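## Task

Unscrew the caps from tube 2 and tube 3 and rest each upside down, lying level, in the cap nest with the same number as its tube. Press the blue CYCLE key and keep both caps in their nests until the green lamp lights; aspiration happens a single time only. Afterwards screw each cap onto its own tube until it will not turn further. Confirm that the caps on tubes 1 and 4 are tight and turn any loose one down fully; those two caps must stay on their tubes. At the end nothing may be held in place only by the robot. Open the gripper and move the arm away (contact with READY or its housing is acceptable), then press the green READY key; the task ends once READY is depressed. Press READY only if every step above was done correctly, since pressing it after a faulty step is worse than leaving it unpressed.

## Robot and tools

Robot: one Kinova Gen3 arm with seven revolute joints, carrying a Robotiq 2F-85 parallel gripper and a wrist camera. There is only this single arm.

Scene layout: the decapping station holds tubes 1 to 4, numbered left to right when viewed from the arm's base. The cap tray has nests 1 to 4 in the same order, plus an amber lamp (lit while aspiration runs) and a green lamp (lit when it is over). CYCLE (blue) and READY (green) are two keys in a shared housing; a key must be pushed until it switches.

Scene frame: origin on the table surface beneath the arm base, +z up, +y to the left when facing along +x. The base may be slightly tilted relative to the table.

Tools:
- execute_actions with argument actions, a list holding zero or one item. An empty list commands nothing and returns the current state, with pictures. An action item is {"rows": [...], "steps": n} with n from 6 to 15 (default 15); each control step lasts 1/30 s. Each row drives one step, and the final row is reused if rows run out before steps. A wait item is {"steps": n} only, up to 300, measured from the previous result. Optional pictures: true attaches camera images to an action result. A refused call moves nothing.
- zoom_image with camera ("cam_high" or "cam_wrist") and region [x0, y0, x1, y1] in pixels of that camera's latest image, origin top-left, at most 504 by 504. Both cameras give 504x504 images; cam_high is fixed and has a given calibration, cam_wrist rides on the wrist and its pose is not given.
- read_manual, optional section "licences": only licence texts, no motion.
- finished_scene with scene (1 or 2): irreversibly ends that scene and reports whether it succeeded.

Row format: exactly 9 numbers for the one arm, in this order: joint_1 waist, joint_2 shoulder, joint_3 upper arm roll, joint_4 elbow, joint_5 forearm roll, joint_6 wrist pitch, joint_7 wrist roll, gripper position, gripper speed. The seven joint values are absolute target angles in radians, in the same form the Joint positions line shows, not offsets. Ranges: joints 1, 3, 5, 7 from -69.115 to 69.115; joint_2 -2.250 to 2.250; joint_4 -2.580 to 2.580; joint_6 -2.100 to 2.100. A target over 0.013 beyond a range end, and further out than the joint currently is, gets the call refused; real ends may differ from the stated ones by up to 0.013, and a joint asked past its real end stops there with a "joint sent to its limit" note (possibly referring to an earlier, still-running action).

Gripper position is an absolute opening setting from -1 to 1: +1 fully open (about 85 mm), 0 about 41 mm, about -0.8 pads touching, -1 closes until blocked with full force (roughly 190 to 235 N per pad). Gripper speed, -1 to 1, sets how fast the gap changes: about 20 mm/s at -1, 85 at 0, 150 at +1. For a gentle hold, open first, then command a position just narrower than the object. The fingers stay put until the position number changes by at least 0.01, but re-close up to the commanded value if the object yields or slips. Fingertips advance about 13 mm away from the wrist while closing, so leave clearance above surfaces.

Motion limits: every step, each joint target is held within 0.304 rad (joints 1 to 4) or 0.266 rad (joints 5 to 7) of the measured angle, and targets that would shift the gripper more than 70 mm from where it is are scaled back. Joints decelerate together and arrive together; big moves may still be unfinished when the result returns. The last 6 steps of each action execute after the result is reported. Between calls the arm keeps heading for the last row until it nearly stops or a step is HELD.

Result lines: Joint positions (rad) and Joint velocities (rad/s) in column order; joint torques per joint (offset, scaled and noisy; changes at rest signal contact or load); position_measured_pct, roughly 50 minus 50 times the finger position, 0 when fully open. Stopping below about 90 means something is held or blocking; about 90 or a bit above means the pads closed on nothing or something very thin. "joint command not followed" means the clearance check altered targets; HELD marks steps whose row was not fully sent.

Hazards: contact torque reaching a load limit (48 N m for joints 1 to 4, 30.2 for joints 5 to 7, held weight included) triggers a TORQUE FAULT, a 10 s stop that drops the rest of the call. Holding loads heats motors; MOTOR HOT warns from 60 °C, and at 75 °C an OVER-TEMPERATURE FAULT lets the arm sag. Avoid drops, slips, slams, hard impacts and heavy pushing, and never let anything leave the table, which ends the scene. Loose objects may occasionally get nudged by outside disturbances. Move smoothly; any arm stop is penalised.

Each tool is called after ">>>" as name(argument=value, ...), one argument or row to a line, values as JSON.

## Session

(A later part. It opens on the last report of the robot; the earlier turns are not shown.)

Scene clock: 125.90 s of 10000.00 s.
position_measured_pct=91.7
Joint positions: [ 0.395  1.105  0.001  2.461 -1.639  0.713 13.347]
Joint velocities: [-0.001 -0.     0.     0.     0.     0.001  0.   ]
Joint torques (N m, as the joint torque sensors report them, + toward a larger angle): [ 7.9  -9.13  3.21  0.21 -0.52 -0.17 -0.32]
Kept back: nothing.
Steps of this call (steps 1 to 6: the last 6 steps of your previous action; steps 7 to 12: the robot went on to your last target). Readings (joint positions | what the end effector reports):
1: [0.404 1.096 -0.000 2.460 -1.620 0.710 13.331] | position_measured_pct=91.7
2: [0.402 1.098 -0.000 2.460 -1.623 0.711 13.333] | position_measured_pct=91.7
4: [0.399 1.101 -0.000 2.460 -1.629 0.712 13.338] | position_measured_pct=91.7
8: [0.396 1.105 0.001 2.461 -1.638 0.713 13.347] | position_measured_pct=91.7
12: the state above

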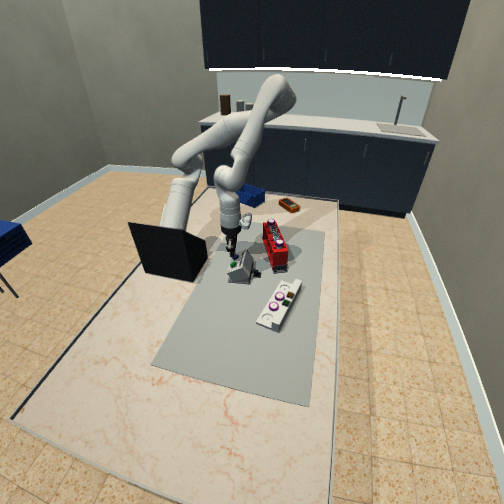

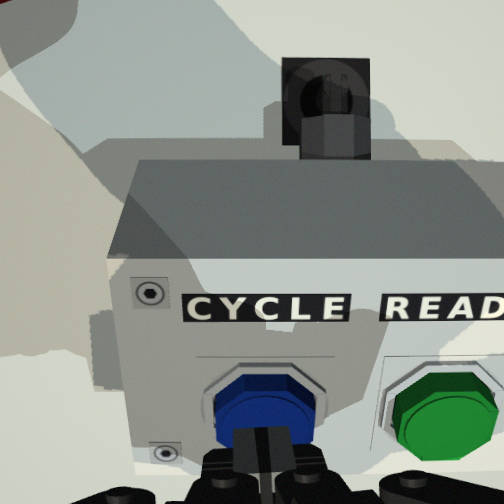

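>>> execute_actions(
  actions=[],
)

Scene clock: 128.10 s of 10000.00 s.
position_measured_pct=91.7
Joint positions: [ 0.395  1.105  0.001  2.461 -1.639  0.713 13.347]
Joint velocities: [-0.002  0.002  0.    -0.002  0.    -0.     0.   ]
Joint torques (N m, as the joint torque sensors report them, + toward a larger angle): [ 7.93 -8.97  3.26  0.36 -0.48 -0.19 -0.32]
Kept back: nothing.
Steps of this call (steps 1 to 30: the robot went on to your last target; steps 31 to 66: nothing new was sent). Readings (joint positions | what the end effector reports):
1: [0.395 1.105 0.001 2.461 -1.639 0.713 13.347] | position_measured_pct=91.7
2: [0.395 1.105 0.001 2.461 -1.639 0.713 13.347] | position_measured_pct=91.7
4: [0.395 1.105 0.001 2.461 -1.639 0.713 13.347] | position_measured_pct=91.7
8: [0.395 1.105 0.001 2.461 -1.639 0.713 13.347] | position_measured_pct=91.7
66: the state above
The arm was judged still, so your last target was given up. Only a new action makes it travel on or press farther. Fingers that are still opening or closing keep moving.

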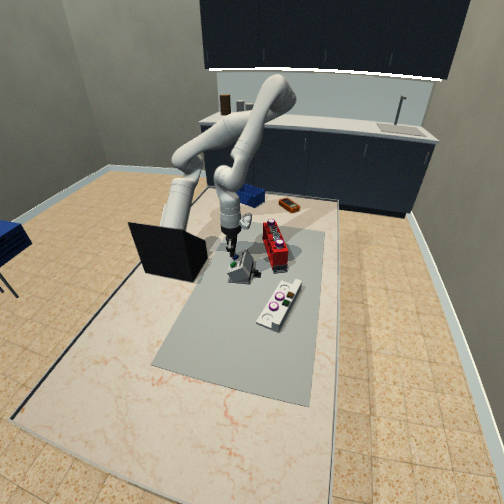

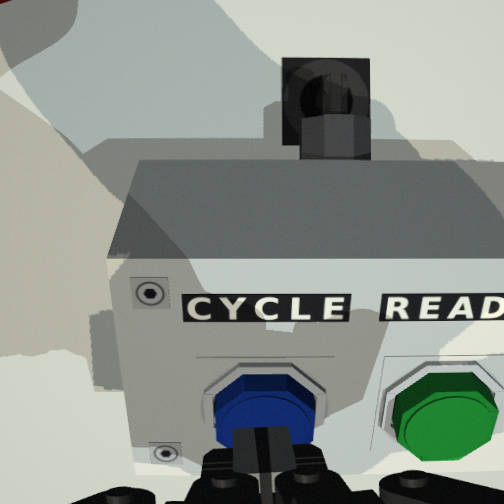

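>>> execute_actions(
  actions=[
    {"rows": [[0.3931,1.1081,0,2.4608,-1.6422,0.7137,13.3495,-1,0.5],[0.3931,1.1081,0,2.4608,-1.6422,0.7137,13.3495,-1,0.5],[0.3918,1.1096,0,2.4610,-1.6453,0.7142,13.3520,-1,0.5],[0.3918,1.1096,0,2.4610,-1.6453,0.7142,13.3520,-1,0.5],[0.3905,1.1110,0,2.4611,-1.6484,0.7147,13.3545,-1,0.5],[0.3905,1.1110,0,2.4611,-1.6484,0.7147,13.3545,-1,0.5],[0.3892,1.1125,0,2.4613,-1.6515,0.7152,13.3571,-1,0.5],[0.3892,1.1125,0,2.4613,-1.6515,0.7152,13.3571,-1,0.5],[0.3880,1.1140,0,2.4614,-1.6547,0.7157,13.3596,-1,0.5],[0.3880,1.1140,0,2.4614,-1.6547,0.7157,13.3596,-1,0.5],[0.3867,1.1155,0,2.4616,-1.6578,0.7162,13.3621,-1,0.5]], "steps": 15},
  ],
  pictures=true,
)

Scene clock: 129.20 s of 10000.00 s.
position_measured_pct=91.7
Joint positions: [ 0.39   1.112  0.001  2.462 -1.651  0.715 13.357]
Joint velocities: [-0.028  0.032  0.004  0.    -0.063  0.014  0.046]
Joint torques (N m, as the joint torque sensors report them, + toward a larger angle): [ 7.4  -8.76  3.04 -0.44 -0.7   0.09 -0.16]
Steps of this call (steps 1 to 24: nothing new was sent; steps 25 to 33: the first 9 steps of this action). Readings (joint positions | what the end effector reports):
25: [0.395 1.106 0.001 2.461 -1.639 0.713 13.347] | position_measured_pct=91.7
26: [0.394 1.107 0.001 2.461 -1.641 0.713 13.349] | position_measured_pct=91.7
28: [0.393 1.108 0.001 2.462 -1.644 0.714 13.351] | position_measured_pct=91.7
32: [0.390 1.111 0.001 2.462 -1.650 0.715 13.356] | position_measured_pct=91.7
33: the state above

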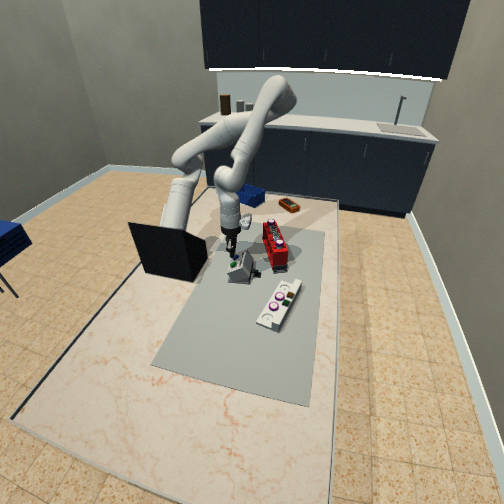

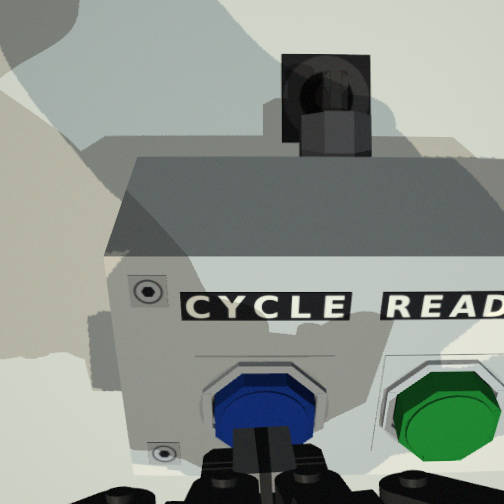

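>>> execute_actions(
  actions=[],
  pictures=true,
)

Scene clock: 134.23 s of 10000.00 s.
position_measured_pct=91.7
Joint positions: [ 0.388  1.114  0.001  2.463 -1.657  0.716 13.362]
Joint velocities: [-0.     0.     0.     0.001  0.    -0.    -0.   ]
Joint torques (N m, as the joint torque sensors report them, + toward a larger angle): [ 7.83 -8.89  3.04 -0.14 -0.6  -0.04 -0.32]
Kept back: nothing.
Steps of this call (steps 1 to 6: the last 6 steps of your previous action; steps 7 to 15: the robot went on to your last target; steps 16 to 151: nothing new was sent). Readings (joint positions | what the end effector reports):
1: [0.389 1.113 0.001 2.463 -1.653 0.715 13.359] | position_measured_pct=91.7
2: [0.389 1.113 0.001 2.463 -1.654 0.715 13.360] | position_measured_pct=91.7
4: [0.388 1.114 0.001 2.463 -1.657 0.716 13.362] | position_measured_pct=91.7
8: [0.388 1.114 0.001 2.463 -1.657 0.716 13.362] | position_measured_pct=91.7
151: the state above
The arm was judged still, so your last target was given up. Only a new action makes it travel on or press farther. Fingers that are still opening or closing keep moving.

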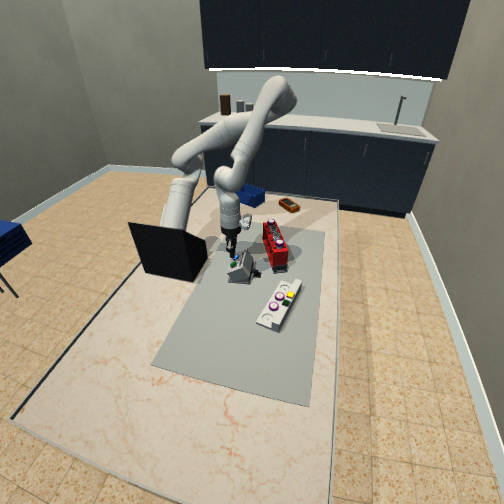

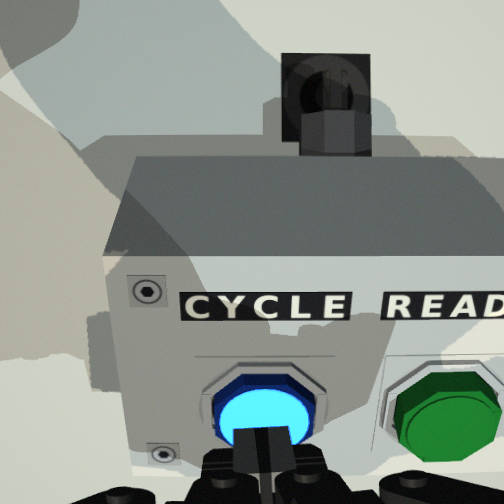

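>>> execute_actions(
  actions=[
    {"rows": [[0.4047,1.0948,0,2.4596,-1.6143,0.7092,13.327,-1,0.5],[0.4202,1.0770,0,2.4579,-1.5769,0.7031,13.2968,-1,0.5],[0.4331,1.0621,0,2.4565,-1.5458,0.6981,13.2714,-1,0.5],[0.4460,1.0473,0,2.4550,-1.5147,0.6931,13.246,-1,0.5],[0.4460,1.0473,0,2.4550,-1.5147,0.6931,13.246,-1,0.5],[0.4790,1.0040,0,2.4428,-1.4170,0.7003,13.26,-1,0.5],[0.5125,0.9604,0,2.4305,-1.3186,0.7075,13.27,-1,0.5],[0.5500,0.9110,0,2.4165,-1.2070,0.7157,13.30,-1,0.5],[0.5901,0.8589,0,2.4019,-1.0898,0.7244,13.35,-1,0.5]], "steps": 15},
  ],
  pictures=false,
)

>>> execute_actions(
  actions=[
    {"rows": [[0.5901,0.8589,0,2.4019,-1.0898,0.7244,13.45,0.15,0.8],[0.5056,0.8359,0,2.2963,-1.0686,0.7799,13.65,0.15,0.8],[0.5056,0.8359,0,2.2963,-1.0686,0.7799,13.65,0.15,0.8],[0.4210,0.8129,0,2.1906,-1.0473,0.8354,13.80,0.15,0.8],[0.4210,0.8129,0,2.1906,-1.0473,0.8354,13.80,0.15,0.8],[0.3365,0.7899,0,2.0850,-1.0261,0.8909,13.95,0.15,0.8],[0.3365,0.7899,0,2.0850,-1.0261,0.8909,13.95,0.15,0.8],[0.2520,0.7669,0,1.9793,-1.0048,0.9464,14.095,0.15,0.8]], "steps": 15},
  ],
  pictures=false,
)

>>> execute_actions(
  actions=[
    {"rows": [[0.2520,0.7669,0,1.9793,-1.0048,0.9464,14.095,0.15,0.8],[0.2520,0.7669,0,1.9793,-1.0048,0.9464,14.095,0.15,0.8],[0.2520,0.7669,0,1.9793,-1.0048,0.9464,14.095,0.15,0.8],[0.2520,0.7669,0,1.9793,-1.0048,0.9464,14.095,0.15,0.8],[0.2520,0.7669,0,1.9793,-1.0048,0.9464,14.095,0.15,0.8],[0.2520,0.7669,0,1.9793,-1.0048,0.9464,14.095,0.15,0.8],[0.2395,0.7782,0,1.9850,-1.0254,0.9336,14.112,0.15,0.8],[0.2269,0.7895,0,1.9906,-1.0460,0.9209,14.129,0.15,0.8]], "steps": 15},
  ],
  pictures=false,
)

>>> execute_actions(
  actions=[
    {"steps": 12},
  ],
  pictures=true,
)

Scene clock: 140.97 s of 10000.00 s.
position_measured_pct=91.7
Joint positions: [ 0.481  1.001 -0.     2.445 -1.425  0.699 13.255]
Joint velocities: [ 0.528 -0.682 -0.012 -0.167  1.217  0.061  0.12 ]
Joint torques (N m, as the joint torque sensors report them, + toward a larger angle): [  9.58 -11.69   4.44  -1.37  -0.39  -0.09  -0.15]
Steps of this call (steps 1 to 193: nothing new was sent; steps 194 to 202: the first 9 steps of this action). Readings (joint positions | what the end effector reports):
194: [0.389 1.113 0.001 2.463 -1.655 0.715 13.361] | position_measured_pct=91.7
195: [0.395 1.107 0.001 2.463 -1.646 0.713 13.353] | position_measured_pct=91.7
197: [0.418 1.080 -0.000 2.460 -1.597 0.706 13.314] | position_measured_pct=91.7
201: [0.466 1.021 -0.000 2.450 -1.466 0.698 13.252] | position_measured_pct=91.7
202: the state above

Scene clock: 141.47 s of 10000.00 s.
position_measured_pct=61.1
Joint positions: [ 0.484  0.827  0.002  2.266 -1.058  0.797 13.591]
Joint velocities: [-0.899 -0.222  0.01  -0.955  0.193  0.541  0.821]
Joint torques (N m, as the joint torque sensors report them, + toward a larger angle): [ 6.31 -9.15  2.35 -1.36 -0.2   0.49 -0.15]
Steps of this call (steps 1 to 6: the last 6 steps of your previous action; steps 7 to 15: the first 9 steps of this action). Readings (joint positions | what the end effector reports):
7: [0.573 0.881 0.000 2.408 -1.144 0.721 13.335] | position_measured_pct=91.7
8: [0.578 0.873 0.001 2.405 -1.116 0.722 13.353] | position_measured_pct=91.3
10: [0.574 0.862 0.001 2.391 -1.089 0.730 13.420] | position_measured_pct=84.5
14: [0.512 0.834 0.001 2.298 -1.065 0.779 13.564] | position_measured_pct=65.9
15: the state above

Scene clock: 141.97 s of 10000.00 s.
position_measured_pct=42.5
Joint positions: [ 0.24   0.78   0.     1.984 -1.023  0.935 14.11 ]
Joint velocities: [-0.247  0.271 -0.03   0.067 -0.456 -0.241  0.442]
Joint torques (N m, as the joint torque sensors report them, + toward a larger angle): [12.75 -7.45  6.96 -1.94  0.17 -0.5  -0.04]
Steps of this call (steps 1 to 6: the last 6 steps of your previous action; steps 7 to 15: the first 9 steps of this action). Readings (joint positions | what the end effector reports):
7: [0.325 0.786 -0.000 2.065 -1.021 0.902 13.841] | position_measured_pct=42.9
8: [0.312 0.782 -0.000 2.048 -1.018 0.911 13.881] | position_measured_pct=42.5
10: [0.289 0.776 -0.000 2.021 -1.013 0.925 13.963] | position_measured_pct=42.5
14: [0.250 0.772 0.000 1.984 -1.011 0.941 14.092] | position_measured_pct=42.5
15: the state above

Scene clock: 142.37 s of 10000.00 s.
position_measured_pct=42.5
Joint positions: [ 0.227  0.789 -0.     1.991 -1.046  0.921 14.129]
Joint velocities: [-0.004  0.001 -0.     0.001 -0.    -0.    -0.   ]
Joint torques (N m, as the joint torque sensors report them, + toward a larger angle): [ 11.63 -11.39   5.9   -3.13  -0.31  -0.23  -0.27]
Kept back: nothing.
Steps of this call (steps 1 to 6: the last 6 steps of your previous action; steps 7 to 12: the robot went on to your last target). Readings (joint positions | what the end effector reports):
1: [0.234 0.787 -0.001 1.988 -1.037 0.927 14.122] | position_measured_pct=42.5
2: [0.232 0.789 -0.001 1.990 -1.044 0.923 14.128] | position_measured_pct=42.5
4: [0.230 0.788 -0.000 1.990 -1.046 0.921 14.129] | position_measured_pct=42.5
8: [0.228 0.789 -0.000 1.991 -1.046 0.921 14.129] | position_measured_pct=42.5
12: the state above

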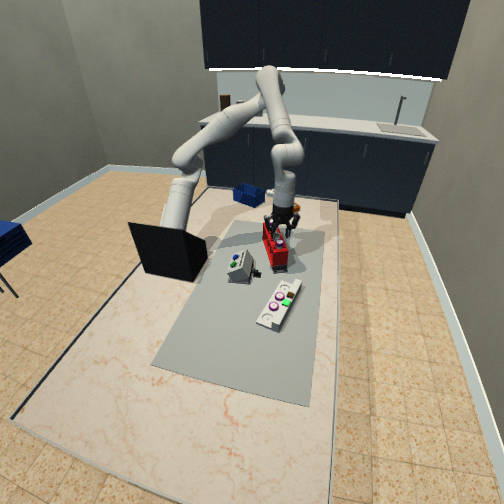

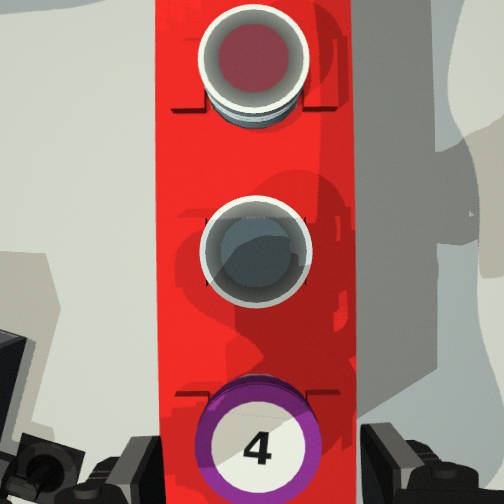

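>>> zoom_image(
  camera="cam_high",
  region=[240, 260, 330, 350],
)

Region (240, 260, 330, 350) of cam_high's 504x504 image, scaled by 5.600, with more detail than that image has.

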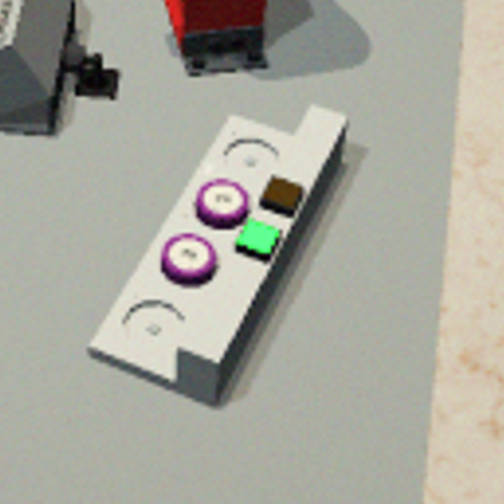

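>>> zoom_image(
  camera="cam_wrist",
  region=[160, 350, 360, 504],
)

Region (160, 350, 360, 504) of cam_wrist's 504x504 image, scaled by 2.520; it fills the top 388 rows of this view, and the rest is white.

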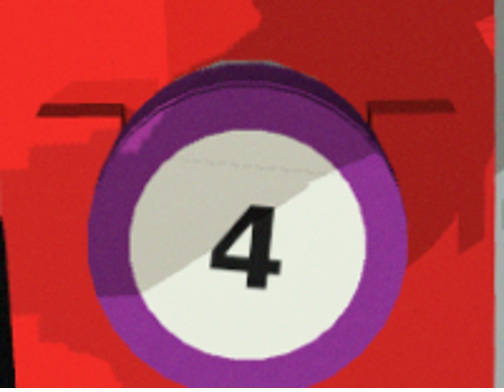

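>>> execute_actions(
  actions=[
    {"rows": [[0.2282,0.7896,0,1.9934,-1.0475,0.9200,14.129,0.15,0.8],[0.2282,0.7896,0,1.9934,-1.0475,0.9200,14.129,0.15,0.8],[0.2200,0.7973,0,1.9962,-1.0616,0.9128,14.140,0.15,0.8],[0.2117,0.8050,0,1.9990,-1.0758,0.9055,14.151,0.15,0.8],[0.2035,0.8127,0,2.0019,-1.0899,0.8983,14.162,0.15,0.8],[0.1953,0.8204,0,2.0047,-1.1040,0.8911,14.173,0.15,0.8],[0.1870,0.8281,0,2.0075,-1.1182,0.8838,14.184,0.15,0.8],[0.1788,0.8358,0,2.0103,-1.1323,0.8766,14.195,0.15,0.8]], "steps": 15},
  ],
  pictures=false,
)

>>> execute_actions(
  actions=[
    {"steps": 8},
  ],
  pictures=true,
)

Scene clock: 145.13 s of 10000.00 s.
position_measured_pct=42.5
Joint positions: [ 0.185  0.83  -0.     2.008 -1.121  0.882 14.186]
Joint velocities: [-0.157  0.156 -0.02   0.071 -0.342 -0.171  0.27 ]
Joint torques (N m, as the joint torque sensors report them, + toward a larger angle): [ 13.03 -12.68   6.12  -2.8   -0.34  -0.09  -0.43]
Steps of this call (steps 1 to 30: the robot went on to your last target; steps 31 to 74: nothing new was sent; steps 75 to 83: the first 9 steps of this action). Readings (joint positions | what the end effector reports):
75: [0.227 0.790 -0.000 1.991 -1.046 0.921 14.129] | position_measured_pct=42.5
76: [0.228 0.790 -0.000 1.993 -1.047 0.920 14.129] | position_measured_pct=42.5
78: [0.221 0.796 0.001 1.995 -1.056 0.915 14.136] | position_measured_pct=42.5
82: [0.191 0.824 0.000 2.005 -1.108 0.889 14.176] | position_measured_pct=42.5
83: the state above

Scene clock: 145.40 s of 10000.00 s.
position_measured_pct=42.5
Joint positions: [ 0.179  0.835 -0.     2.01  -1.132  0.877 14.195]
Joint velocities: [-0.005  0.004  0.     0.001  0.001 -0.    -0.   ]
Joint torques (N m, as the joint torque sensors report them, + toward a larger angle): [ 11.47 -11.9    5.91  -2.38  -0.38  -0.17  -0.38]
Kept back: nothing.
Steps of this call (steps 1 to 6: the last 6 steps of your previous action; steps 7 to 8: the robot went on to your last target). Readings (joint positions | what the end effector reports):
1: [0.182 0.833 -0.001 2.010 -1.129 0.878 14.193] | position_measured_pct=42.5
2: [0.181 0.834 -0.001 2.010 -1.132 0.877 14.195] | position_measured_pct=42.5
4: [0.181 0.834 -0.000 2.010 -1.132 0.877 14.195] | position_measured_pct=42.5
8: the state above

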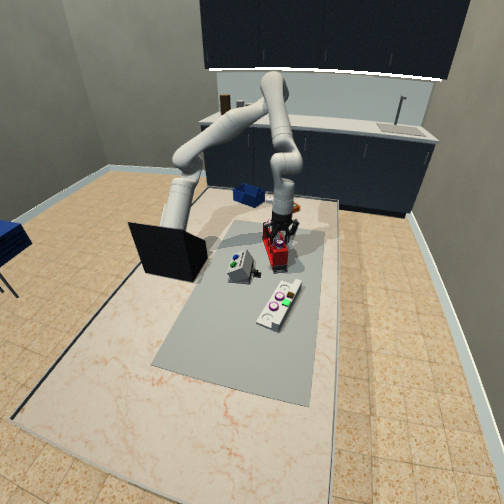

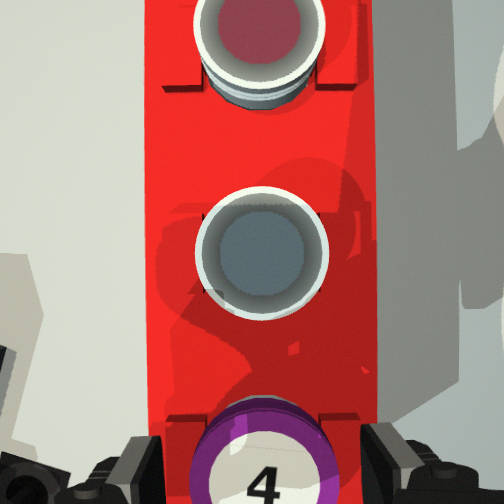

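>>> execute_actions(
  actions=[
    {"rows": [[0.1788,0.8358,0,2.0103,-1.1323,0.8766,14.195,0.0,0.3],[0.1788,0.8358,0,2.0103,-1.1323,0.8766,14.195,0.0,0.3],[0.1788,0.8358,0,2.0103,-1.1323,0.8766,14.195,-0.08,0.0],[0.1788,0.8358,0,2.0103,-1.1323,0.8766,14.195,-0.08,0.0],[0.1788,0.8358,0,2.0103,-1.1323,0.8766,14.195,-0.24,-0.2]], "steps": 12},
  ],
  pictures=false,
)

>>> execute_actions(
  actions=[
    {"rows": [[0.1788,0.8358,0,2.0103,-1.1323,0.8766,14.16,-0.24,-0.2],[0.1788,0.8358,0,2.0103,-1.1323,0.8766,14.13,-0.24,-0.2],[0.1788,0.8358,0,2.0103,-1.1323,0.8766,14.10,-0.24,-0.2],[0.1788,0.8358,0,2.0103,-1.1323,0.8766,14.07,-0.24,-0.2],[0.1788,0.8358,0,2.0103,-1.1323,0.8766,14.04,-0.24,-0.2],[0.1788,0.8358,0,2.0103,-1.1323,0.8766,14.01,-0.24,-0.2],[0.1788,0.8358,0,2.0103,-1.1323,0.8766,13.98,-0.24,-0.2],[0.1788,0.8358,0,2.0103,-1.1323,0.8766,13.95,-0.24,-0.2],[0.1788,0.8358,0,2.0103,-1.1323,0.8766,13.92,-0.24,-0.2],[0.1788,0.8358,0,2.0103,-1.1323,0.8766,13.89,-0.24,-0.2],[0.1788,0.8358,0,2.0103,-1.1323,0.8766,13.86,-0.24,-0.2],[0.1788,0.8358,0,2.0103,-1.1323,0.8766,13.83,-0.24,-0.2],[0.1788,0.8358,0,2.0103,-1.1323,0.8766,13.80,-0.24,-0.2],[0.1788,0.8358,0,2.0103,-1.1323,0.8766,13.77,-0.24,-0.2],[0.1788,0.8358,0,2.0103,-1.1323,0.8766,13.74,-0.24,-0.2]], "steps": 15},
  ],
  pictures=false,
)

>>> execute_actions(
  actions=[
    {"steps": 10},
  ],
  pictures=true,
)

Scene clock: 146.30 s of 10000.00 s.
position_measured_pct=52.8
Joint positions: [ 0.179  0.836 -0.     2.01  -1.132  0.877 14.195]
Joint velocities: [ 0.     0.001 -0.    -0.     0.001  0.001 -0.   ]
Joint torques (N m, as the joint torque sensors report them, + toward a larger angle): [ 11.75 -11.68   6.    -2.57  -0.25  -0.16  -0.41]
Steps of this call (steps 1 to 21: the robot went on to your last target; steps 22 to 27: the first 6 steps of this action). Readings (joint positions | what the end effector reports):
22: [0.179 0.836 0.000 2.010 -1.132 0.877 14.195] | position_measured_pct=42.5
23: [0.179 0.836 0.000 2.010 -1.132 0.877 14.195] | position_measured_pct=42.9
25: [0.179 0.836 0.000 2.010 -1.132 0.877 14.195] | position_measured_pct=48.0
27: the state above

Scene clock: 146.80 s of 10000.00 s.
position_measured_pct=58.7
Joint positions: [ 0.179  0.835  0.     2.01  -1.132  0.877 13.992]
Joint velocities: [-0.     0.     0.    -0.001  0.    -0.001 -0.89 ]
Joint torques (N m, as the joint torque sensors report them, + toward a larger angle): [ 11.3  -11.05   5.79  -2.5   -0.33  -0.35  -0.51]
Steps of this call (steps 1 to 6: the last 6 steps of your previous action; steps 7 to 15: the first 9 steps of this action). Readings (joint positions | what the end effector reports):
7: [0.179 0.835 0.000 2.010 -1.133 0.877 14.193] | position_measured_pct=58.7
8: [0.179 0.835 0.000 2.010 -1.132 0.877 14.184] | position_measured_pct=58.7
10: [0.179 0.835 0.000 2.010 -1.132 0.877 14.138] | position_measured_pct=58.7
14: [0.179 0.835 0.000 2.010 -1.132 0.877 14.021] | position_measured_pct=58.7
15: the state above

Scene clock: 147.13 s of 10000.00 s.
position_measured_pct=58.7
Joint positions: [ 0.178  0.833 -0.001  2.01  -1.13   0.878 13.744]
Joint velocities: [-0.003 -0.001  0.003 -0.001  0.003 -0.005 -0.052]
Joint torques (N m, as the joint torque sensors report them, + toward a larger angle): [12.55 -9.45  6.85 -1.88 -1.43 -0.69 -1.93]
Kept back: nothing.
Steps of this call (steps 1 to 6: the last 6 steps of your previous action; steps 7 to 10: the robot went on to your last target). Readings (joint positions | what the end effector reports):
1: [0.179 0.835 0.000 2.010 -1.132 0.877 13.962] | position_measured_pct=58.7
2: [0.179 0.835 -0.000 2.010 -1.131 0.877 13.933] | position_measured_pct=58.7
4: [0.179 0.834 -0.001 2.010 -1.131 0.878 13.875] | position_measured_pct=58.7
8: [0.178 0.833 -0.001 2.010 -1.130 0.878 13.763] | position_measured_pct=58.7
10: the state above

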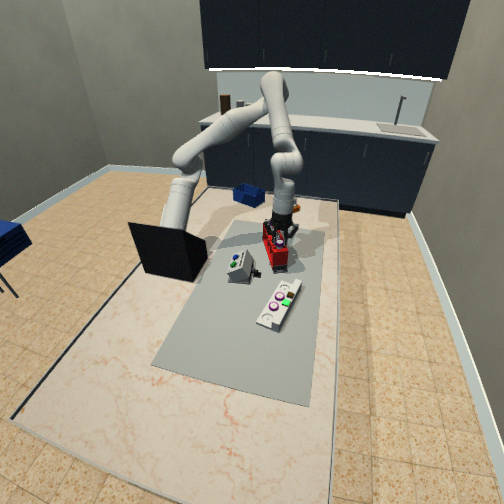

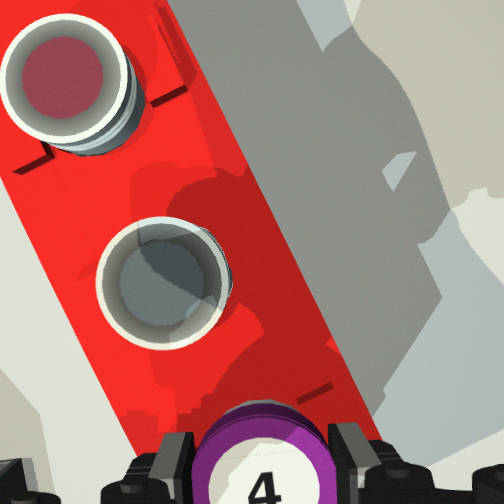

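>>> execute_actions(
  actions=[
    {"rows": [[0.1788,0.8358,0,2.0103,-1.1323,0.8766,13.71,-0.24,-0.2],[0.1788,0.8358,0,2.0103,-1.1323,0.8766,13.68,-0.24,-0.2],[0.1788,0.8358,0,2.0103,-1.1323,0.8766,13.65,-0.24,-0.2],[0.1788,0.8358,0,2.0103,-1.1323,0.8766,13.62,-0.24,-0.2],[0.1788,0.8358,0,2.0103,-1.1323,0.8766,13.59,-0.24,-0.2],[0.1788,0.8358,0,2.0103,-1.1323,0.8766,13.56,-0.24,-0.2],[0.1788,0.8358,0,2.0103,-1.1323,0.8766,13.53,-0.24,-0.2],[0.1788,0.8358,0,2.0103,-1.1323,0.8766,13.50,-0.24,-0.2]], "steps": 12},
  ],
  pictures=false,
)

>>> execute_actions(
  actions=[
    {"steps": 8},
  ],
  pictures=true,
)

Scene clock: 147.87 s of 10000.00 s.
position_measured_pct=58.7
Joint positions: [ 0.178  0.833 -0.001  2.009 -1.13   0.878 13.632]
Joint velocities: [-0.002 -0.     0.002  0.     0.007 -0.014 -0.857]
Joint torques (N m, as the joint torque sensors report them, + toward a larger angle): [13.03 -9.48  6.95 -1.56 -1.52 -0.65 -2.01]
Steps of this call (steps 1 to 16: the robot went on to your last target; steps 17 to 22: the first 6 steps of this action). Readings (joint positions | what the end effector reports):
17: [0.178 0.833 -0.001 2.010 -1.130 0.878 13.742] | position_measured_pct=58.7
18: [0.178 0.833 -0.001 2.010 -1.130 0.877 13.733] | position_measured_pct=58.7
20: [0.178 0.833 -0.001 2.009 -1.130 0.877 13.688] | position_measured_pct=58.7
22: the state above

Scene clock: 148.13 s of 10000.00 s.
position_measured_pct=58.7
Joint positions: [ 0.178  0.833 -0.001  2.009 -1.13   0.878 13.503]
Joint velocities: [-0.    -0.001  0.    -0.001  0.    -0.    -0.   ]
Joint torques (N m, as the joint torque sensors report them, + toward a larger angle): [12.41 -9.79  6.93 -1.8  -1.19 -0.68 -1.75]
Kept back: nothing.
Steps of this call (steps 1 to 6: the last 6 steps of your previous action; steps 7 to 8: the robot went on to your last target). Readings (joint positions | what the end effector reports):
1: [0.178 0.834 -0.001 2.009 -1.129 0.877 13.603] | position_measured_pct=58.7
2: [0.178 0.834 -0.001 2.009 -1.129 0.877 13.574] | position_measured_pct=58.7
4: [0.178 0.833 -0.001 2.009 -1.130 0.878 13.522] | position_measured_pct=58.7
8: the state above

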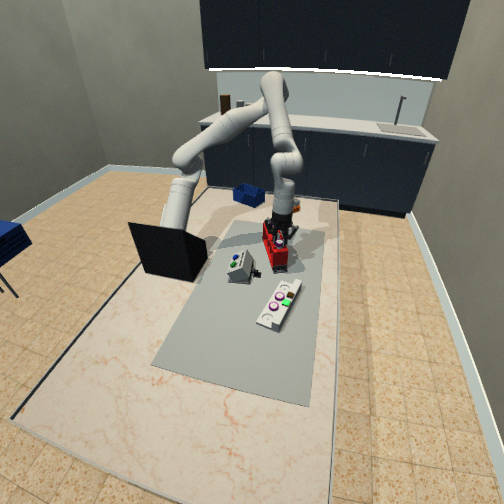

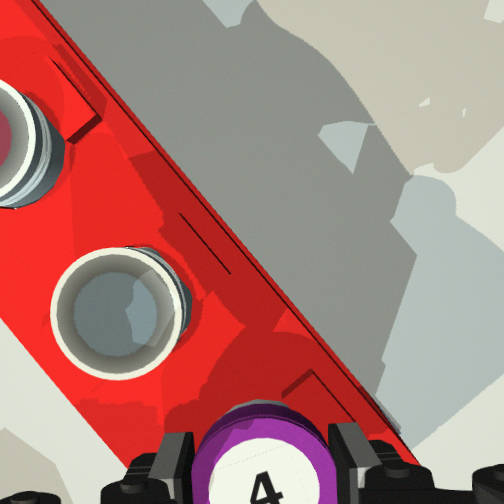

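>>> execute_actions(
  actions=[
    {"rows": [[0.1788,0.8358,0,2.0103,-1.1323,0.8766,13.50,0.15,0.9],[0.1788,0.8358,0,2.0103,-1.1323,0.8766,13.50,0.15,0.9],[0.1788,0.8358,0,2.0103,-1.1323,0.8766,13.50,0.15,0.9],[0.1788,0.8358,0,2.0103,-1.1323,0.8766,13.50,0.15,0.9],[0.1788,0.8358,0,2.0103,-1.1323,0.8766,13.50,0.15,0.9],[0.1870,0.8281,0,2.0075,-1.1182,0.8838,13.49,0.15,0.9],[0.1953,0.8204,0,2.0047,-1.1040,0.8911,13.48,0.15,0.9],[0.2117,0.8050,0,1.9990,-1.0758,0.9055,13.46,0.15,0.9],[0.2282,0.7896,0,1.9934,-1.0475,0.9200,13.43,0.15,0.9],[0.2282,0.7896,0,1.9934,-1.0475,0.9200,13.43,0.15,0.9],[0.2533,0.7669,0,1.9820,-1.0063,0.9456,13.40,0.15,0.9]], "steps": 15},
  ],
  pictures=false,
)

>>> execute_actions(
  actions=[
    {"rows": [[0.2950,0.8300,0,1.9280,-0.9790,0.9530,13.15,0.15,0.9],[0.2950,0.8300,0,1.9280,-0.9790,0.9530,13.15,0.15,0.9],[0.3365,0.8940,0,1.8740,-0.9520,0.9600,12.90,-0.10,0.5],[0.3365,0.8940,0,1.8740,-0.9520,0.9600,12.90,-0.10,0.5],[0.3776,0.9572,0,1.8195,-0.9245,0.9673,12.65,-0.10,0.5],[0.3776,0.9572,0,1.8195,-0.9245,0.9673,12.65,-0.10,0.5],[0.4030,1.0930,0,1.7313,-0.9318,0.9449,12.45,-0.10,0.5],[0.4030,1.0930,0,1.7313,-0.9318,0.9449,12.45,-0.10,0.5],[0.4283,1.2289,0,1.6430,-0.9391,0.9225,12.28,-0.10,0.5],[0.4283,1.2289,0,1.6430,-0.9391,0.9225,12.28,-0.10,0.5],[0.4536,1.3647,0,1.5548,-0.9464,0.9001,12.117,-0.10,0.5]], "steps": 15},
  ],
  pictures=false,
)

>>> execute_actions(
  actions=[
    {"rows": [[0.4536,1.3647,0,1.5548,-0.9464,0.9001,12.117,-0.10,0.5]], "steps": 15},
  ],
  pictures=false,
)

>>> execute_actions(
  actions=[
    {"steps": 10},
  ],
  pictures=true,
)

Scene clock: 152.13 s of 10000.00 s.
position_measured_pct=42.9
Joint positions: [ 0.204  0.812 -0.001  2.003 -1.095  0.896 13.473]
Joint velocities: [ 0.347 -0.323  0.001 -0.117  0.568  0.291 -0.454]
Joint torques (N m, as the joint torque sensors report them, + toward a larger angle): [ 13.29 -13.02   6.61  -2.96  -0.17  -0.3   -0.4 ]
Steps of this call (steps 1 to 30: the robot went on to your last target; steps 31 to 111: nothing new was sent; steps 112 to 120: the first 9 steps of this action). Readings (joint positions | what the end effector reports):
112: [0.178 0.833 -0.001 2.009 -1.130 0.878 13.503] | position_measured_pct=58.7
113: [0.178 0.834 -0.001 2.009 -1.131 0.877 13.502] | position_measured_pct=58.3
115: [0.178 0.835 -0.000 2.010 -1.132 0.877 13.500] | position_measured_pct=51.2
119: [0.194 0.822 -0.001 2.006 -1.112 0.888 13.485] | position_measured_pct=42.9
120: the state above

Scene clock: 152.63 s of 10000.00 s.
position_measured_pct=54.0
Joint positions: [ 0.334  0.914  0.     1.867 -0.96   0.954 13.148]
Joint velocities: [ 0.342  0.943  0.023 -0.729  0.159 -0.027 -0.937]
Joint torques (N m, as the joint torque sensors report them, + toward a larger angle): [ 10.67 -13.32   4.83  -3.6   -0.43  -0.09  -0.28]
Steps of this call (steps 1 to 6: the last 6 steps of your previous action; steps 7 to 15: the first 9 steps of this action). Readings (joint positions | what the end effector reports):
7: [0.251 0.771 0.001 1.982 -1.006 0.945 13.399] | position_measured_pct=42.5
8: [0.254 0.774 -0.000 1.979 -1.005 0.946 13.389] | position_measured_pct=42.5
10: [0.265 0.790 -0.001 1.967 -0.999 0.949 13.339] | position_measured_pct=43.3
14: [0.321 0.882 -0.001 1.892 -0.966 0.955 13.181] | position_measured_pct=53.2
15: the state above

Scene clock: 153.13 s of 10000.00 s.
position_measured_pct=54.8
Joint positions: [ 0.442  1.313  0.001  1.584 -0.947  0.906 12.64 ]
Joint velocities: [ 0.072  0.314 -0.004 -0.193  0.003 -0.038 -1.216]
Joint torques (N m, as the joint torque sensors report them, + toward a larger angle): [ 12.72 -17.56   5.79  -4.08  -0.63   0.12  -0.08]
Steps of this call (steps 1 to 6: the last 6 steps of your previous action; steps 7 to 15: the first 9 steps of this action). Readings (joint positions | what the end effector reports):
7: [0.399 1.133 0.000 1.697 -0.951 0.931 12.953] | position_measured_pct=54.8
8: [0.407 1.166 0.000 1.677 -0.950 0.927 12.920] | position_measured_pct=54.8
10: [0.421 1.227 0.000 1.639 -0.949 0.918 12.843] | position_measured_pct=54.8
14: [0.439 1.302 0.001 1.591 -0.947 0.907 12.680] | position_measured_pct=54.8
15: the state above

Scene clock: 153.47 s of 10000.00 s.
position_measured_pct=54.8
Joint positions: [ 0.452  1.359  0.     1.558 -0.946  0.901 12.233]
Joint velocities: [ 0.013  0.056 -0.001 -0.031  0.001 -0.006 -1.217]
Joint torques (N m, as the joint torque sensors report them, + toward a larger angle): [ 13.01 -16.29   6.16  -3.91  -0.31  -0.23  -0.1 ]
Kept back: nothing.
Steps of this call (steps 1 to 6: the last 6 steps of your previous action; steps 7 to 10: the robot went on to your last target). Readings (joint positions | what the end effector reports):
1: [0.444 1.323 0.000 1.578 -0.947 0.905 12.599] | position_measured_pct=54.8
2: [0.446 1.331 0.000 1.574 -0.947 0.904 12.558] | position_measured_pct=54.8
4: [0.448 1.342 0.000 1.567 -0.947 0.902 12.477] | position_measured_pct=54.8
8: [0.451 1.355 0.000 1.560 -0.946 0.901 12.315] | position_measured_pct=54.8
10: the state above

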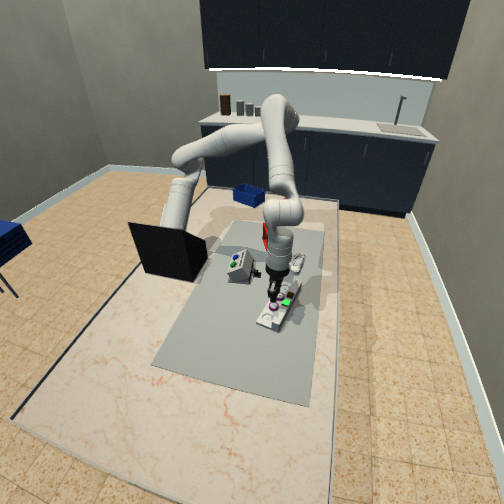

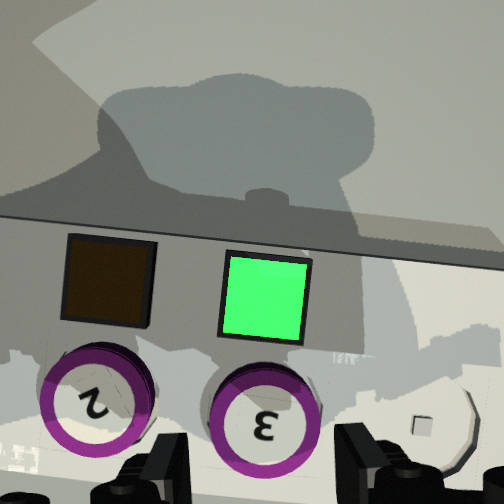

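>>> execute_actions(
  actions=[
    {"steps": 4},
  ],
  pictures=true,
)

>>> zoom_image(
  camera="cam_wrist",
  region=[180, 340, 350, 504],
)

Scene clock: 153.93 s of 10000.00 s.
position_measured_pct=54.8
Joint positions: [ 0.454  1.365  0.     1.555 -0.946  0.9   12.117]
Joint velocities: [-0.     0.     0.     0.     0.001  0.     0.001]
Joint torques (N m, as the joint torque sensors report them, + toward a larger angle): [ 13.19 -16.36   6.2   -3.72  -0.28  -0.25  -0.29]
Kept back: nothing.
Steps of this call (steps 1 to 14: the robot went on to your last target). Readings (joint positions | what the end effector reports):
1: [0.453 1.361 0.000 1.557 -0.946 0.900 12.193] | position_measured_pct=54.8
2: [0.453 1.362 0.000 1.556 -0.946 0.900 12.159] | position_measured_pct=54.8
4: [0.453 1.364 0.000 1.555 -0.946 0.900 12.121] | position_measured_pct=54.8
8: [0.454 1.364 0.000 1.555 -0.946 0.900 12.117] | position_measured_pct=54.8
14: the state above

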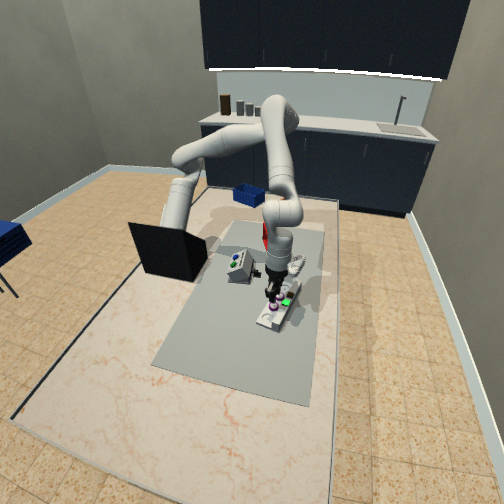

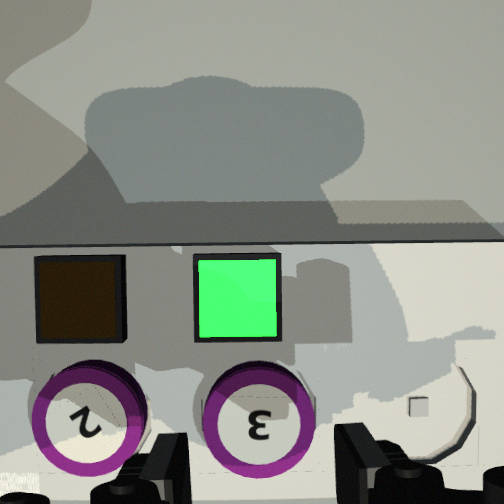

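Region (180, 340, 350, 504) of cam_wrist's 504x504 image, scaled by 2.965; it fills the top 486 rows of this view, and the rest is white.

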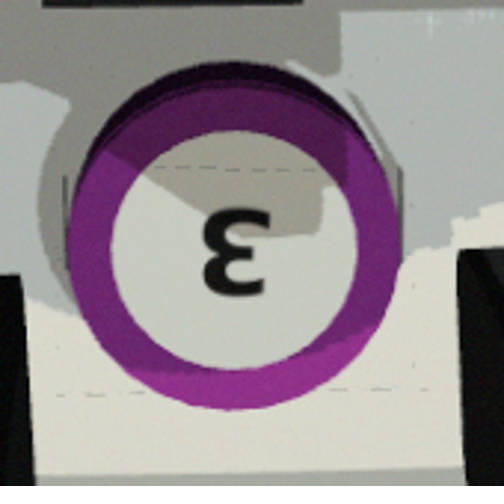

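>>> execute_actions(
  actions=[
    {"rows": [[0.4439,1.3749,0,1.5546,-0.9619,0.8930,12.126,-0.10,0.5],[0.4342,1.3852,0,1.5544,-0.9774,0.8859,12.136,-0.10,0.5],[0.4246,1.3954,0,1.5541,-0.9929,0.8788,12.145,-0.10,0.5],[0.4149,1.4057,0,1.5539,-1.0084,0.8717,12.155,-0.10,0.5],[0.4052,1.4159,0,1.5537,-1.0239,0.8646,12.164,-0.10,0.5]], "steps": 12},
  ],
  pictures=false,
)

>>> execute_actions(
  actions=[
    {"steps": 10},
  ],
  pictures=true,
)

>>> zoom_image(
  camera="cam_wrist",
  region=[170, 350, 360, 504],
)

Scene clock: 155.03 s of 10000.00 s.
position_measured_pct=54.8
Joint positions: [ 0.413  1.408  0.     1.554 -1.009  0.871 12.155]
Joint velocities: [-0.203  0.22  -0.024  0.007 -0.384 -0.172  0.233]
Joint torques (N m, as the joint torque sensors report them, + toward a larger angle): [ 14.36 -17.82   6.81  -3.47  -0.09  -0.4   -0.34]
Steps of this call (steps 1 to 15: the robot went on to your last target; steps 16 to 27: nothing new was sent; steps 28 to 33: the first 6 steps of this action). Readings (joint positions | what the end effector reports):
28: [0.452 1.366 0.000 1.555 -0.948 0.900 12.118] | position_measured_pct=54.8
29: [0.446 1.372 0.001 1.554 -0.955 0.896 12.122] | position_measured_pct=54.8
31: [0.430 1.390 0.001 1.554 -0.980 0.884 12.138] | position_measured_pct=54.8
33: the state above

Scene clock: 155.37 s of 10000.00 s.
position_measured_pct=54.8
Joint positions: [ 0.406  1.416 -0.     1.554 -1.024  0.865 12.164]
Joint velocities: [-0.003  0.002  0.     0.    -0.001  0.    -0.   ]
Joint torques (N m, as the joint torque sensors report them, + toward a larger angle): [ 13.16 -16.18   6.36  -3.09  -0.35  -0.3   -0.27]
Kept back: nothing.
Steps of this call (steps 1 to 6: the last 6 steps of your previous action; steps 7 to 10: the robot went on to your last target). Readings (joint positions | what the end effector reports):
1: [0.408 1.413 -0.001 1.554 -1.019 0.867 12.161] | position_measured_pct=54.8
2: [0.408 1.414 -0.002 1.555 -1.023 0.865 12.164] | position_measured_pct=54.8
4: [0.407 1.414 -0.000 1.554 -1.024 0.865 12.164] | position_measured_pct=54.8
8: [0.406 1.415 0.000 1.554 -1.024 0.865 12.164] | position_measured_pct=54.8
10: the state above

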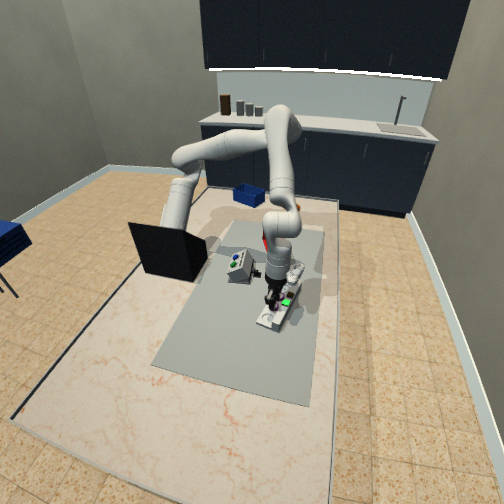

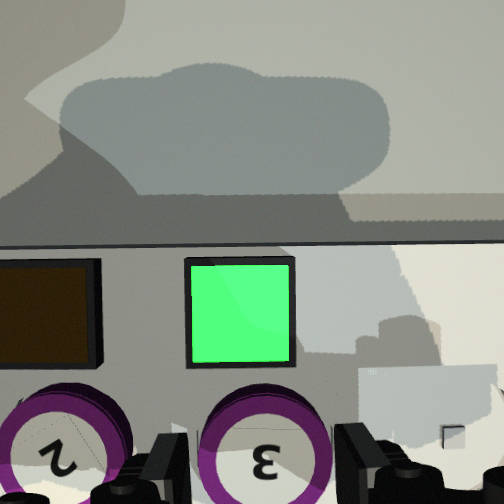

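Region (170, 350, 360, 504) of cam_wrist's 504x504 image, scaled by 2.653; it fills the top 409 rows of this view, and the rest is white.

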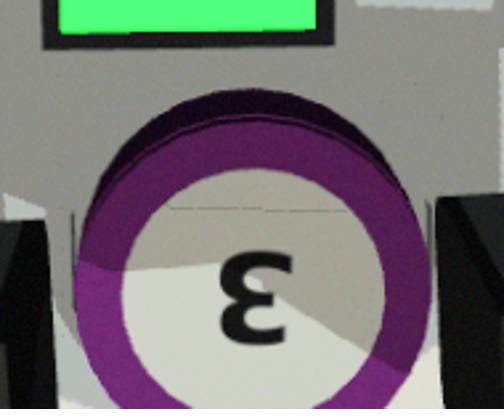

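>>> zoom_image(
  camera="cam_wrist",
  region=[190, 370, 350, 450],
)

Region (190, 370, 350, 450) of cam_wrist's 504x504 image, scaled by 3.150.

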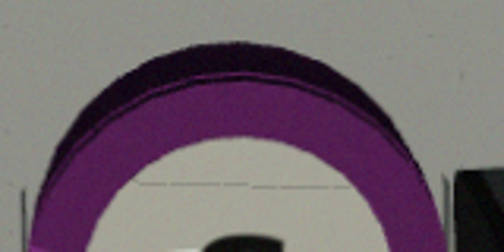

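>>> execute_actions(
  actions=[
    {"rows": [[0.4030,1.4188,0,1.5536,-1.0280,0.8630,12.167,-0.10,0.5],[0.4005,1.4217,0,1.5533,-1.0320,0.8613,12.169,-0.10,0.5],[0.3982,1.4246,0,1.5530,-1.0360,0.8597,12.171,-0.10,0.5],[0.3959,1.4274,0,1.5526,-1.0400,0.8580,12.174,-0.10,0.5],[0.3936,1.4303,0,1.5523,-1.0441,0.8564,12.176,-0.10,0.5]], "steps": 12},
  ],
  pictures=false,
)

>>> execute_actions(
  actions=[
    {"steps": 12},
  ],
  pictures=true,
)

Scene clock: 161.40 s of 10000.00 s.
position_measured_pct=54.8
Joint positions: [ 0.395  1.429 -0.     1.552 -1.042  0.857 12.175]
Joint velocities: [-0.023  0.036 -0.014  0.007 -0.069 -0.027  0.039]
Joint torques (N m, as the joint torque sensors report them, + toward a larger angle): [ 14.85 -17.34   6.71  -3.39  -0.42  -0.29  -0.32]
Steps of this call (steps 1 to 30: the robot went on to your last target; steps 31 to 175: nothing new was sent; steps 176 to 181: the first 6 steps of this action). Readings (joint positions | what the end effector reports):
176: [0.405 1.417 0.000 1.554 -1.025 0.864 12.165] | position_measured_pct=54.8
177: [0.403 1.419 0.000 1.553 -1.027 0.863 12.166] | position_measured_pct=54.8
179: [0.398 1.424 0.000 1.553 -1.035 0.860 12.171] | position_measured_pct=54.8
181: the state above

Scene clock: 161.80 s of 10000.00 s.
position_measured_pct=54.8
Joint positions: [ 0.394  1.43  -0.     1.552 -1.044  0.856 12.176]
Joint velocities: [-0.001 -0.001 -0.     0.001 -0.001  0.001  0.   ]
Joint torques (N m, as the joint torque sensors report them, + toward a larger angle): [ 13.36 -16.29   6.29  -2.92  -0.34  -0.27  -0.27]
Kept back: nothing.
Steps of this call (steps 1 to 6: the last 6 steps of your previous action; steps 7 to 12: the robot went on to your last target). Readings (joint positions | what the end effector reports):
1: [0.394 1.430 -0.000 1.553 -1.044 0.857 12.176] | position_measured_pct=54.8
2: [0.394 1.430 -0.000 1.553 -1.044 0.857 12.176] | position_measured_pct=54.8
4: [0.394 1.430 -0.000 1.552 -1.044 0.856 12.176] | position_measured_pct=54.8
8: [0.394 1.430 -0.000 1.552 -1.044 0.856 12.176] | position_measured_pct=54.8
12: the state above

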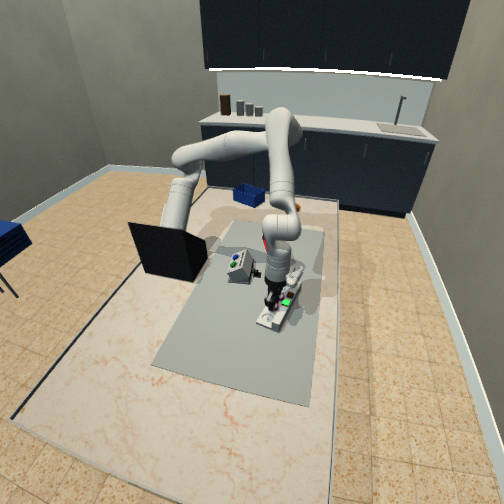

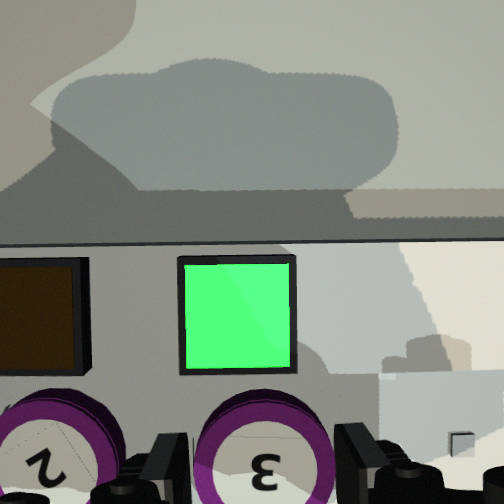

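>>> execute_actions(
  actions=[
    {"rows": [[0.3923,1.4319,0,1.5520,-1.0463,0.8556,12.177,-0.10,0.5],[0.3910,1.4335,0,1.5516,-1.0484,0.8547,12.179,-0.10,0.5],[0.3897,1.4352,0,1.5513,-1.0506,0.8539,12.180,-0.10,0.5],[0.3890,1.4360,0,1.5511,-1.0517,0.8535,12.181,-0.10,0.5]], "steps": 10},
  ],
  pictures=false,
)

>>> execute_actions(
  actions=[
    {"steps": 12},
  ],
  pictures=true,
)

>>> zoom_image(
  camera="cam_wrist",
  region=[170, 380, 360, 504],
)

Scene clock: 162.27 s of 10000.00 s.
position_measured_pct=54.8
Joint positions: [ 0.39   1.435  0.     1.551 -1.05   0.854 12.18 ]
Joint velocities: [-0.026  0.034 -0.006 -0.003 -0.049 -0.018  0.034]
Joint torques (N m, as the joint torque sensors report them, + toward a larger angle): [ 13.46 -16.49   6.42  -2.9   -0.56  -0.17  -0.14]
Steps of this call (steps 1 to 10: the robot went on to your last target; steps 11 to 14: the first 4 steps of this action). Readings (joint positions | what the end effector reports):
11: [0.393 1.431 0.000 1.552 -1.045 0.856 12.176] | position_measured_pct=54.8
12: [0.392 1.432 0.000 1.552 -1.046 0.856 12.177] | position_measured_pct=54.8
14: the state above

Scene clock: 162.67 s of 10000.00 s.
position_measured_pct=54.8
Joint positions: [ 0.389  1.436 -0.     1.551 -1.052  0.853 12.181]
Joint velocities: [ 0.     0.001 -0.    -0.002 -0.    -0.    -0.   ]
Joint torques (N m, as the joint torque sensors report them, + toward a larger angle): [ 13.33 -16.17   6.21  -3.02  -0.28  -0.19  -0.25]
Kept back: nothing.
Steps of this call (steps 1 to 6: the last 6 steps of your previous action; steps 7 to 12: the robot went on to your last target). Readings (joint positions | what the end effector reports):
1: [0.389 1.436 -0.000 1.551 -1.051 0.854 12.181] | position_measured_pct=54.8
2: [0.389 1.436 -0.000 1.551 -1.052 0.854 12.181] | position_measured_pct=54.8
4: [0.389 1.436 -0.000 1.551 -1.052 0.854 12.181] | position_measured_pct=54.8
8: [0.389 1.436 0.000 1.551 -1.052 0.853 12.181] | position_measured_pct=54.8
12: the state above

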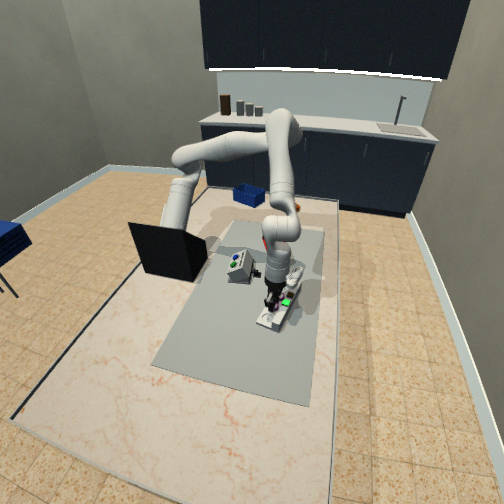

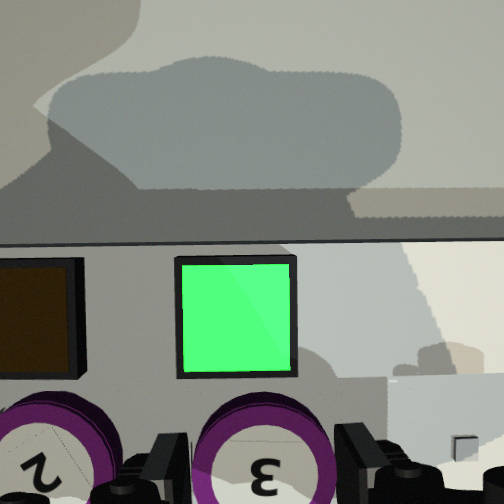

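Region (170, 380, 360, 504) of cam_wrist's 504x504 image, scaled by 2.653; it fills the top 329 rows of this view, and the rest is white.

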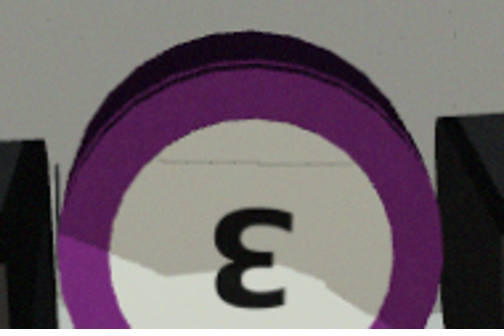

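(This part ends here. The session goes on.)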